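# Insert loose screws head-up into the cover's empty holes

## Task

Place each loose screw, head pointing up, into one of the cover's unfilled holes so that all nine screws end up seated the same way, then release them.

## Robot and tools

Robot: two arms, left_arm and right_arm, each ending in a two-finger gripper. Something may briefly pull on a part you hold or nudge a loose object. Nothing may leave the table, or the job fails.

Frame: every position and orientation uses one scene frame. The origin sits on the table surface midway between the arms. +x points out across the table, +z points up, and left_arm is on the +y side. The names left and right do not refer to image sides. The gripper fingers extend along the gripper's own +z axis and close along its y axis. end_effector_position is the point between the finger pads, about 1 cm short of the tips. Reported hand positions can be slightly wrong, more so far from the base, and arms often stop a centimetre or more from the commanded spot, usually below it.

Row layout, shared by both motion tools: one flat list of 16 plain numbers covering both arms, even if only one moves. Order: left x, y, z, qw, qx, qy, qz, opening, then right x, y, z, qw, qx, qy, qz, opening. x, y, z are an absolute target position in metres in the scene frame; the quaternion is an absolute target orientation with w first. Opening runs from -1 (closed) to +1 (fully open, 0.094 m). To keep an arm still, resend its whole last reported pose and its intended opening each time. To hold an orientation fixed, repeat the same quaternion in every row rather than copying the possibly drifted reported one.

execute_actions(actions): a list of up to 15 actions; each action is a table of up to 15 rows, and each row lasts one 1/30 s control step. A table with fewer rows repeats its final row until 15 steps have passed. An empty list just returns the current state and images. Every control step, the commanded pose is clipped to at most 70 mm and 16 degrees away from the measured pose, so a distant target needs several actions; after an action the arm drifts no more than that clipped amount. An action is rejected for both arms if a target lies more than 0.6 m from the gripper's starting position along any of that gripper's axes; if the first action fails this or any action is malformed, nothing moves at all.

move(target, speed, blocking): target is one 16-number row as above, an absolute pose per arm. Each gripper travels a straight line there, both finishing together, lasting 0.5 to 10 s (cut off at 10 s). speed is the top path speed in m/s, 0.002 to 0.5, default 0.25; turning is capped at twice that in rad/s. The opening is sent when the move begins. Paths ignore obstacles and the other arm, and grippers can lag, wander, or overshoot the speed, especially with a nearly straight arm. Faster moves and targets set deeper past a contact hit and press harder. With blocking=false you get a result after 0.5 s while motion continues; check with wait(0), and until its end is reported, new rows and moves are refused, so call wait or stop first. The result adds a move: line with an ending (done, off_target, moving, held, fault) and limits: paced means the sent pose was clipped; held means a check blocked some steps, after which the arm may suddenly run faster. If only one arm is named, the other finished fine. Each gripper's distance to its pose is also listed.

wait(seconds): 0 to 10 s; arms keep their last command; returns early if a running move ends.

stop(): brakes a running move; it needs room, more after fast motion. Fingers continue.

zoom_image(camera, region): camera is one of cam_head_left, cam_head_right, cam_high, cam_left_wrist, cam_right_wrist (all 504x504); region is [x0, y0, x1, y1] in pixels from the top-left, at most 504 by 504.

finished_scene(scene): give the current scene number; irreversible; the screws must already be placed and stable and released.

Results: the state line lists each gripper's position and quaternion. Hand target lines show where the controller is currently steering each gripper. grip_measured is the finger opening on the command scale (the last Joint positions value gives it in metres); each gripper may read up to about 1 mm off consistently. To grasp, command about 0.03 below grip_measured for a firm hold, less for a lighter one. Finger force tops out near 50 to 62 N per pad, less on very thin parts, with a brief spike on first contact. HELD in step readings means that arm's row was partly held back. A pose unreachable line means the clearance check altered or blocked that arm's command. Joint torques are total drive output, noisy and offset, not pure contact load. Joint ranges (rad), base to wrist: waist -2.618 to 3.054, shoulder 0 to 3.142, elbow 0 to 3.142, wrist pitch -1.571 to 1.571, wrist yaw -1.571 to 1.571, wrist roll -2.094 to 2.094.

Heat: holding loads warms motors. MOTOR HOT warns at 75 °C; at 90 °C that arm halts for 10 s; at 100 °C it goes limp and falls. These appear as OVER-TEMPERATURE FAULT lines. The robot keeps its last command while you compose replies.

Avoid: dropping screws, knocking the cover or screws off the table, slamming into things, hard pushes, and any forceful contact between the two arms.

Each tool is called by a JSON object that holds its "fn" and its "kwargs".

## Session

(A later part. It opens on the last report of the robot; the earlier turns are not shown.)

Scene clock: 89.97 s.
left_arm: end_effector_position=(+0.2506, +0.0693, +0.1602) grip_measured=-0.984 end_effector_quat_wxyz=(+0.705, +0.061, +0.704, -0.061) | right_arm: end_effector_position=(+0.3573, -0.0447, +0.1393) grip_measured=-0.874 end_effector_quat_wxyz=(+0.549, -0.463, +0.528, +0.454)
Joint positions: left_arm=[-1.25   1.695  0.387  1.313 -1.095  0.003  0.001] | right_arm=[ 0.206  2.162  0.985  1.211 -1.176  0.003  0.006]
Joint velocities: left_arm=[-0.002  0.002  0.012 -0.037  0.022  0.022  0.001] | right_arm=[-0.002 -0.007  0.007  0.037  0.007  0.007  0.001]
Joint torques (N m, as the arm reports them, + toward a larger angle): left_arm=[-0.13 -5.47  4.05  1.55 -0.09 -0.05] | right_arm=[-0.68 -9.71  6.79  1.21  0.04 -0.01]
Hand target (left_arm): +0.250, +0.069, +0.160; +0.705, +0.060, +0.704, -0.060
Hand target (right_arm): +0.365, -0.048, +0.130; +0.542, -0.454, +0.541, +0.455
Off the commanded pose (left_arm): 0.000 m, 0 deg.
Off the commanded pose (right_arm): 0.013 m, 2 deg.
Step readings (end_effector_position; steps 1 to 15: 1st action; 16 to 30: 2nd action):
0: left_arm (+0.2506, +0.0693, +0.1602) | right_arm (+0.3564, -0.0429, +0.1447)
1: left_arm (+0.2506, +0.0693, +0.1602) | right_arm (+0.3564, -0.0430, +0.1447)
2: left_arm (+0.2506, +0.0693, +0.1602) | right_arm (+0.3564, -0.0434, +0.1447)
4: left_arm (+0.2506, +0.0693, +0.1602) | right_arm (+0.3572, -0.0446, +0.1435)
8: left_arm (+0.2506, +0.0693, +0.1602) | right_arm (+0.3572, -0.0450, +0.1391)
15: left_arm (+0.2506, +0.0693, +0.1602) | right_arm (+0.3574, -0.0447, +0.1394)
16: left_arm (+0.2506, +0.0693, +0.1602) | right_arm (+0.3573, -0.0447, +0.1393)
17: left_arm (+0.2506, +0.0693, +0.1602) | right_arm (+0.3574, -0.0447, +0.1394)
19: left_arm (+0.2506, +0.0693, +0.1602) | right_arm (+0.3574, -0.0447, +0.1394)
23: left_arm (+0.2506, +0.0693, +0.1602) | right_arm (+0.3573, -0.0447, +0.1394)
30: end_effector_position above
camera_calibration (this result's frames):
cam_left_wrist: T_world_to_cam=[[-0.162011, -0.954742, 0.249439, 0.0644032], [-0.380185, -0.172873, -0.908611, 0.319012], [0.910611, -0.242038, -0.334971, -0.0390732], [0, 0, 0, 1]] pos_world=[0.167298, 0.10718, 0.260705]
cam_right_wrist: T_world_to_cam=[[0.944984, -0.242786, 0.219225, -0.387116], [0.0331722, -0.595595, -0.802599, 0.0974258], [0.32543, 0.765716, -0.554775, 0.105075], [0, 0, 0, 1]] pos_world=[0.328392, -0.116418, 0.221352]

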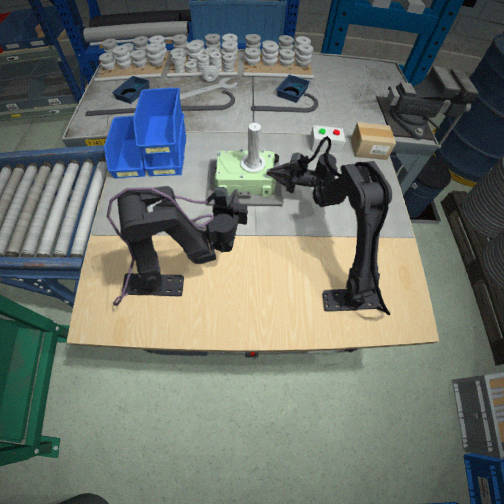

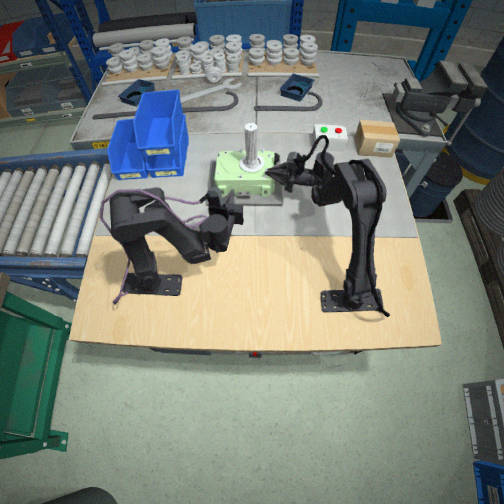

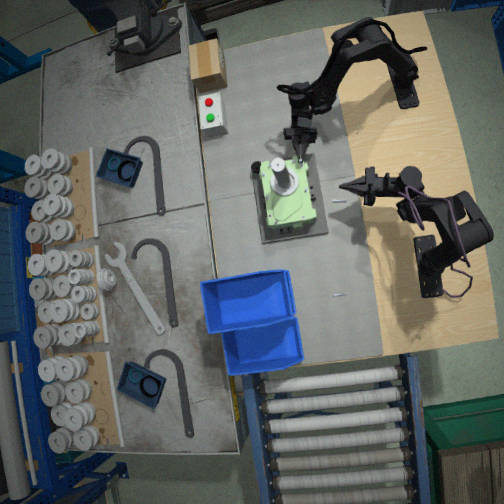

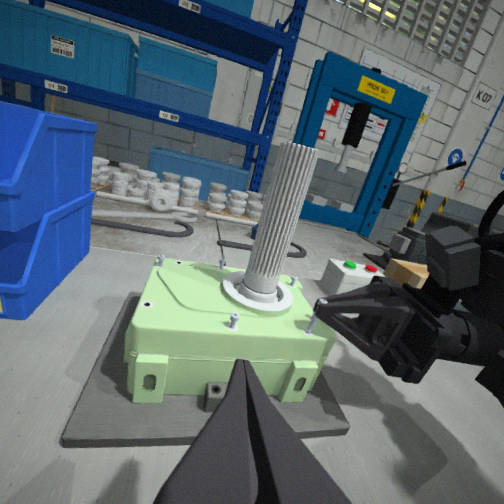

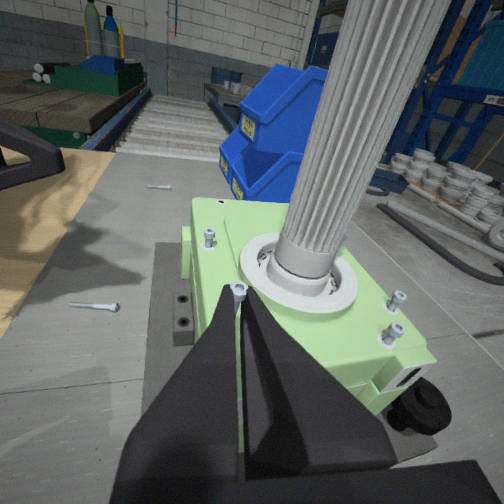

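In. Push, release, withdraw.

{"fn": "execute_actions", "kwargs": {"actions": [[[0.2505,0.069,0.16,0.704,0.06,0.704,-0.06,-1,0.358,-0.044,0.125,0.542,-0.455,0.542,0.455,-1]],[[0.2505,0.069,0.16,0.704,0.06,0.704,-0.06,-1,0.358,-0.044,0.132,0.542,-0.455,0.542,0.455,-0.7]],[[0.2505,0.069,0.16,0.704,0.06,0.704,-0.06,-1,0.358,-0.044,0.132,0.542,-0.455,0.542,0.455,-0.7]],[[0.2505,0.069,0.16,0.704,0.06,0.704,-0.06,-1,0.356,-0.06,0.165,0.542,-0.455,0.542,0.455,-0.4]],[[0.2505,0.069,0.16,0.704,0.06,0.704,-0.06,-1,0.35,-0.09,0.18,0.542,-0.455,0.542,0.455,-0.4]]]}}

{"fn": "move", "kwargs": {"target": [0.27,0.39,0.10,0,0,1,0,-0.4,0.263,0.079,0.10,0,0.105,0.995,0,-0.4], "speed": 0.2}}

Scene clock: 92.63 s.
left_arm: end_effector_position=(+0.2506, +0.0693, +0.1602) grip_measured=-0.984 end_effector_quat_wxyz=(+0.705, +0.061, +0.704, -0.061) | right_arm: end_effector_position=(+0.3564, -0.0913, +0.1806) grip_measured=-0.401 end_effector_quat_wxyz=(+0.551, -0.454, +0.538, +0.448)
Joint positions: left_arm=[-1.25   1.695  0.387  1.313 -1.095  0.003  0.001] | right_arm=[ 0.09   1.994  0.946  1.078 -1.265  0.011  0.028]
Joint velocities: left_arm=[ 0.007  0.007 -0.007  0.022  0.022  0.037 -0.001] | right_arm=[-0.012 -0.007 -0.002 -0.037 -0.007 -0.037 -0.001]
Joint torques (N m, as the arm reports them, + toward a larger angle): left_arm=[-0.13 -5.47  4.06  1.55 -0.08 -0.04] | right_arm=[  0.43 -12.35   4.42   1.2   -0.05  -0.07]
Hand target (left_arm): +0.250, +0.069, +0.160; +0.705, +0.060, +0.704, -0.060
Hand target (right_arm): +0.350, -0.090, +0.180; +0.542, -0.454, +0.541, +0.455
Off the commanded pose (left_arm): 0.000 m, 0 deg.
Off the commanded pose (right_arm): 0.007 m, 1 deg.
Step readings (end_effector_position; steps 1 to 15: 1st action; 16 to 30: 2nd action; 31 to 45: 3rd action; 46 to 60: 4th action; 61 to 75: 5th action):
0: left_arm (+0.2506, +0.0693, +0.1602) | right_arm (+0.3573, -0.0447, +0.1393)
1: left_arm (+0.2506, +0.0693, +0.1602) | right_arm (+0.3574, -0.0447, +0.1394)
2: left_arm (+0.2506, +0.0693, +0.1602) | right_arm (+0.3574, -0.0447, +0.1395)
4: left_arm (+0.2506, +0.0693, +0.1602) | right_arm (+0.3574, -0.0447, +0.1395)
8: left_arm (+0.2506, +0.0693, +0.1602) | right_arm (+0.3574, -0.0447, +0.1395)
15: left_arm (+0.2506, +0.0693, +0.1602) | right_arm (+0.3574, -0.0447, +0.1395)
16: left_arm (+0.2506, +0.0693, +0.1602) | right_arm (+0.3575, -0.0447, +0.1395)
17: left_arm (+0.2506, +0.0693, +0.1602) | right_arm (+0.3579, -0.0448, +0.1395)
19: left_arm (+0.2506, +0.0693, +0.1602) | right_arm (+0.3583, -0.0449, +0.1395)
23: left_arm (+0.2506, +0.0693, +0.1602) | right_arm (+0.3585, -0.0449, +0.1395)
30: left_arm (+0.2506, +0.0693, +0.1602) | right_arm (+0.3585, -0.0449, +0.1395)
31: left_arm (+0.2506, +0.0693, +0.1602) | right_arm (+0.3585, -0.0449, +0.1395)
32: left_arm (+0.2506, +0.0693, +0.1602) | right_arm (+0.3585, -0.0449, +0.1395)
34: left_arm (+0.2506, +0.0693, +0.1602) | right_arm (+0.3585, -0.0449, +0.1395)
38: left_arm (+0.2506, +0.0693, +0.1602) | right_arm (+0.3585, -0.0449, +0.1395)
45: left_arm (+0.2506, +0.0693, +0.1602) | right_arm (+0.3585, -0.0449, +0.1395)
46: left_arm (+0.2506, +0.0693, +0.1602) | right_arm (+0.3584, -0.0457, +0.1407)
47: left_arm (+0.2506, +0.0693, +0.1602) | right_arm (+0.3573, -0.0473, +0.1426)
49: left_arm (+0.2506, +0.0693, +0.1602) | right_arm (+0.3575, -0.0521, +0.1530)
53: left_arm (+0.2506, +0.0693, +0.1602) | right_arm (+0.3588, -0.0582, +0.1696)
60: left_arm (+0.2506, +0.0693, +0.1602) | right_arm (+0.3581, -0.0580, +0.1666)
61: left_arm (+0.2506, +0.0693, +0.1602) | right_arm (+0.3571, -0.0601, +0.1667)
62: left_arm (+0.2506, +0.0693, +0.1602) | right_arm (+0.3550, -0.0645, +0.1672)
64: left_arm (+0.2506, +0.0693, +0.1602) | right_arm (+0.3552, -0.0772, +0.1720)
68: left_arm (+0.2506, +0.0693, +0.1602) | right_arm (+0.3588, -0.0918, +0.1816)
75: end_effector_position above
camera_calibration (this result's frames):
cam_left_wrist: T_world_to_cam=[[-0.162011, -0.954742, 0.249439, 0.0644032], [-0.380185, -0.172873, -0.908611, 0.319012], [0.910611, -0.242038, -0.334971, -0.0390732], [0, 0, 0, 1]] pos_world=[0.167298, 0.10718, 0.260705]
cam_right_wrist: T_world_to_cam=[[0.940421, -0.268509, 0.208596, -0.405364], [0.00703021, -0.598008, -0.801459, 0.111691], [0.339941, 0.755175, -0.560491, 0.158892], [0, 0, 0, 1]] pos_world=[0.326414, -0.162043, 0.263131]

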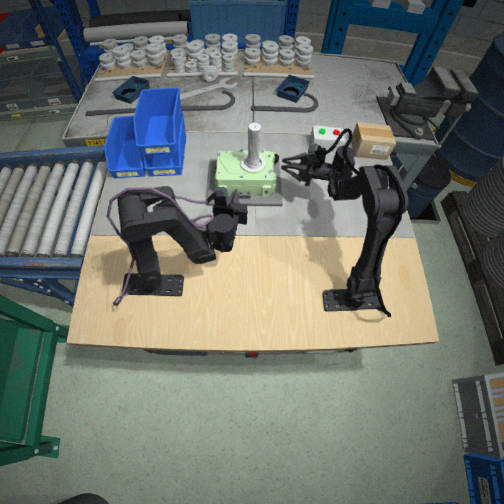

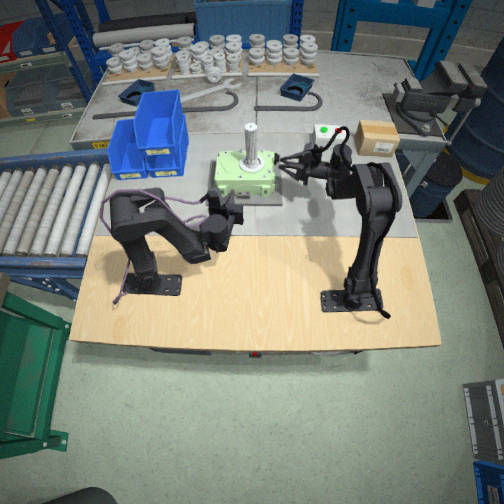

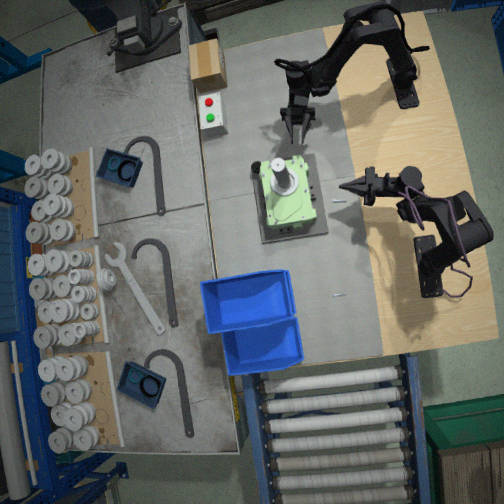

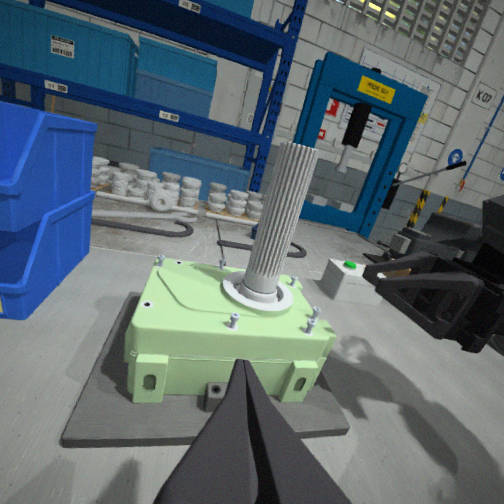

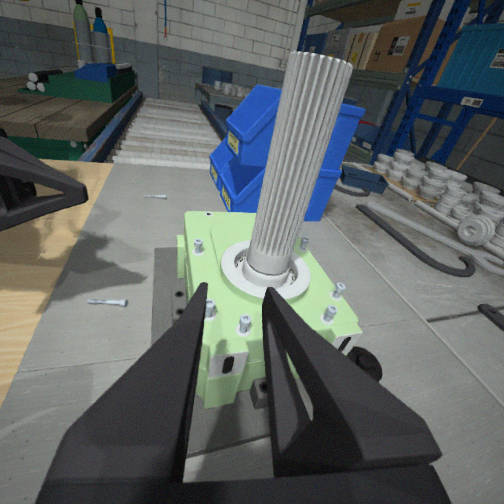

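Scene clock: 98.47 s.
left_arm: end_effector_position=(+0.2663, +0.3822, +0.0946) grip_measured=-0.402 end_effector_quat_wxyz=(-0.001, +0.003, +1.000, -0.002) | right_arm: end_effector_position=(+0.2688, +0.0791, +0.1024) grip_measured=-0.401 end_effector_quat_wxyz=(+0.024, +0.109, +0.993, +0.048)
Joint positions: left_arm=[ 0.199  1.576  1.179 -1.176  0.003  0.186  0.028] | right_arm=[ 0.856  2.536  2.622 -1.55  -0.012  1.103  0.028]
Joint velocities: left_arm=[-0.007  0.007  0.027  0.022 -0.007  0.066 -0.   ] | right_arm=[-0.007 -0.022 -0.002 -0.051  0.007  0.022  0.001]
Joint torques (N m, as the arm reports them, + toward a larger angle): left_arm=[ 0.87 -5.2   7.29  0.16 -0.13  0.07] | right_arm=[  0.46 -14.43   7.87   0.35  -0.03   0.03]
Hand target (left_arm): +0.270, +0.388, +0.099; +0.000, +0.004, +1.000, +0.005
Hand target (right_arm): +0.266, +0.081, +0.099; +0.020, +0.109, +0.993, +0.044
Off the commanded pose (left_arm): 0.010 m, 0 deg.
Off the commanded pose (right_arm): 0.006 m, 6 deg.
joint sent to its limit (right arm) — the command would take joint 4 (wrist pitch) past its lower limit, so that joint was sent only as far as its limit.
move: off_target (right_arm)
camera_calibration (this result's frames):
cam_left_wrist: T_world_to_cam=[[0.243771, -0.969828, -0.00297787, 0.303589], [-0.908431, -0.229412, 0.349462, 0.362744], [-0.339601, -0.0824836, -0.936946, 0.329306], [0, 0, 0, 1]] pos_world=[0.367354, 0.404809, 0.182681]
cam_right_wrist: T_world_to_cam=[[-0.0265248, -0.999635, -0.00505795, 0.0786237], [-0.835266, 0.019383, 0.549504, 0.190789], [-0.549206, 0.0188002, -0.835476, 0.341558], [0, 0, 0, 1]] pos_world=[0.349031, 0.0684756, 0.180922]

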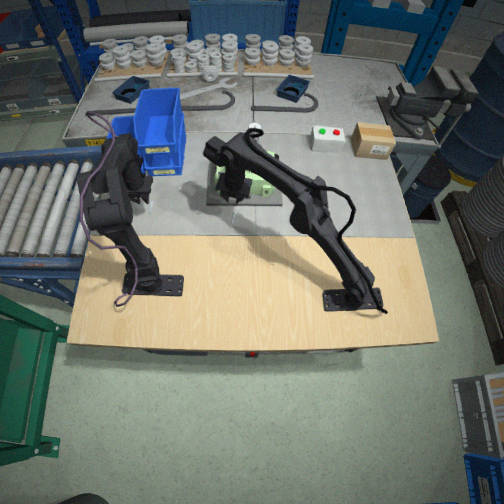

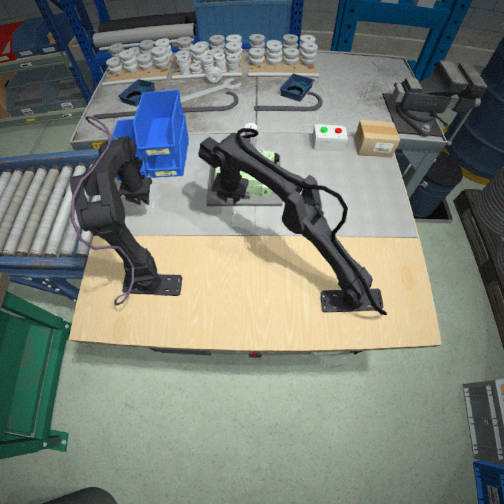

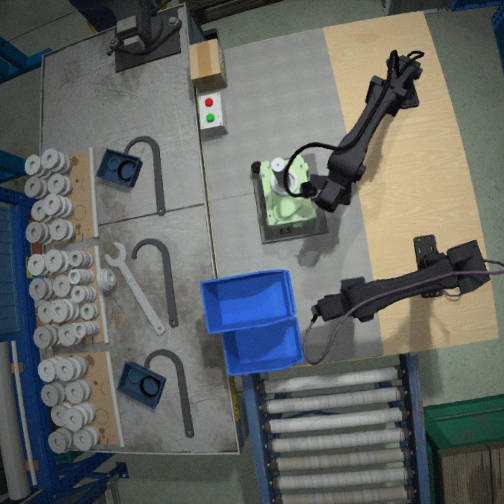

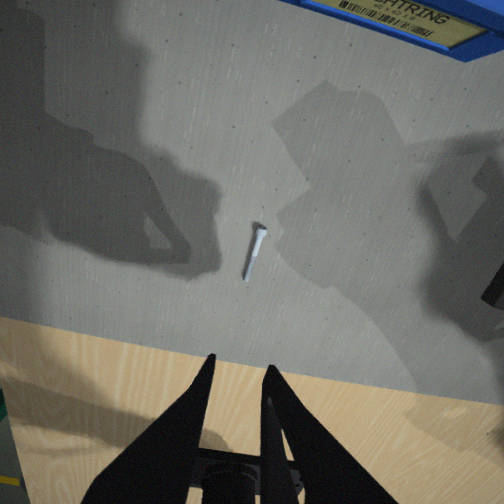

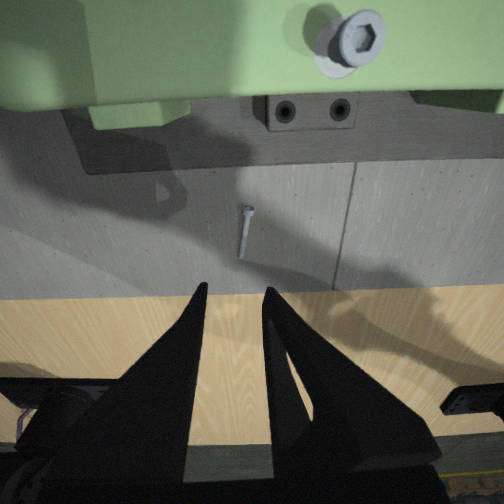

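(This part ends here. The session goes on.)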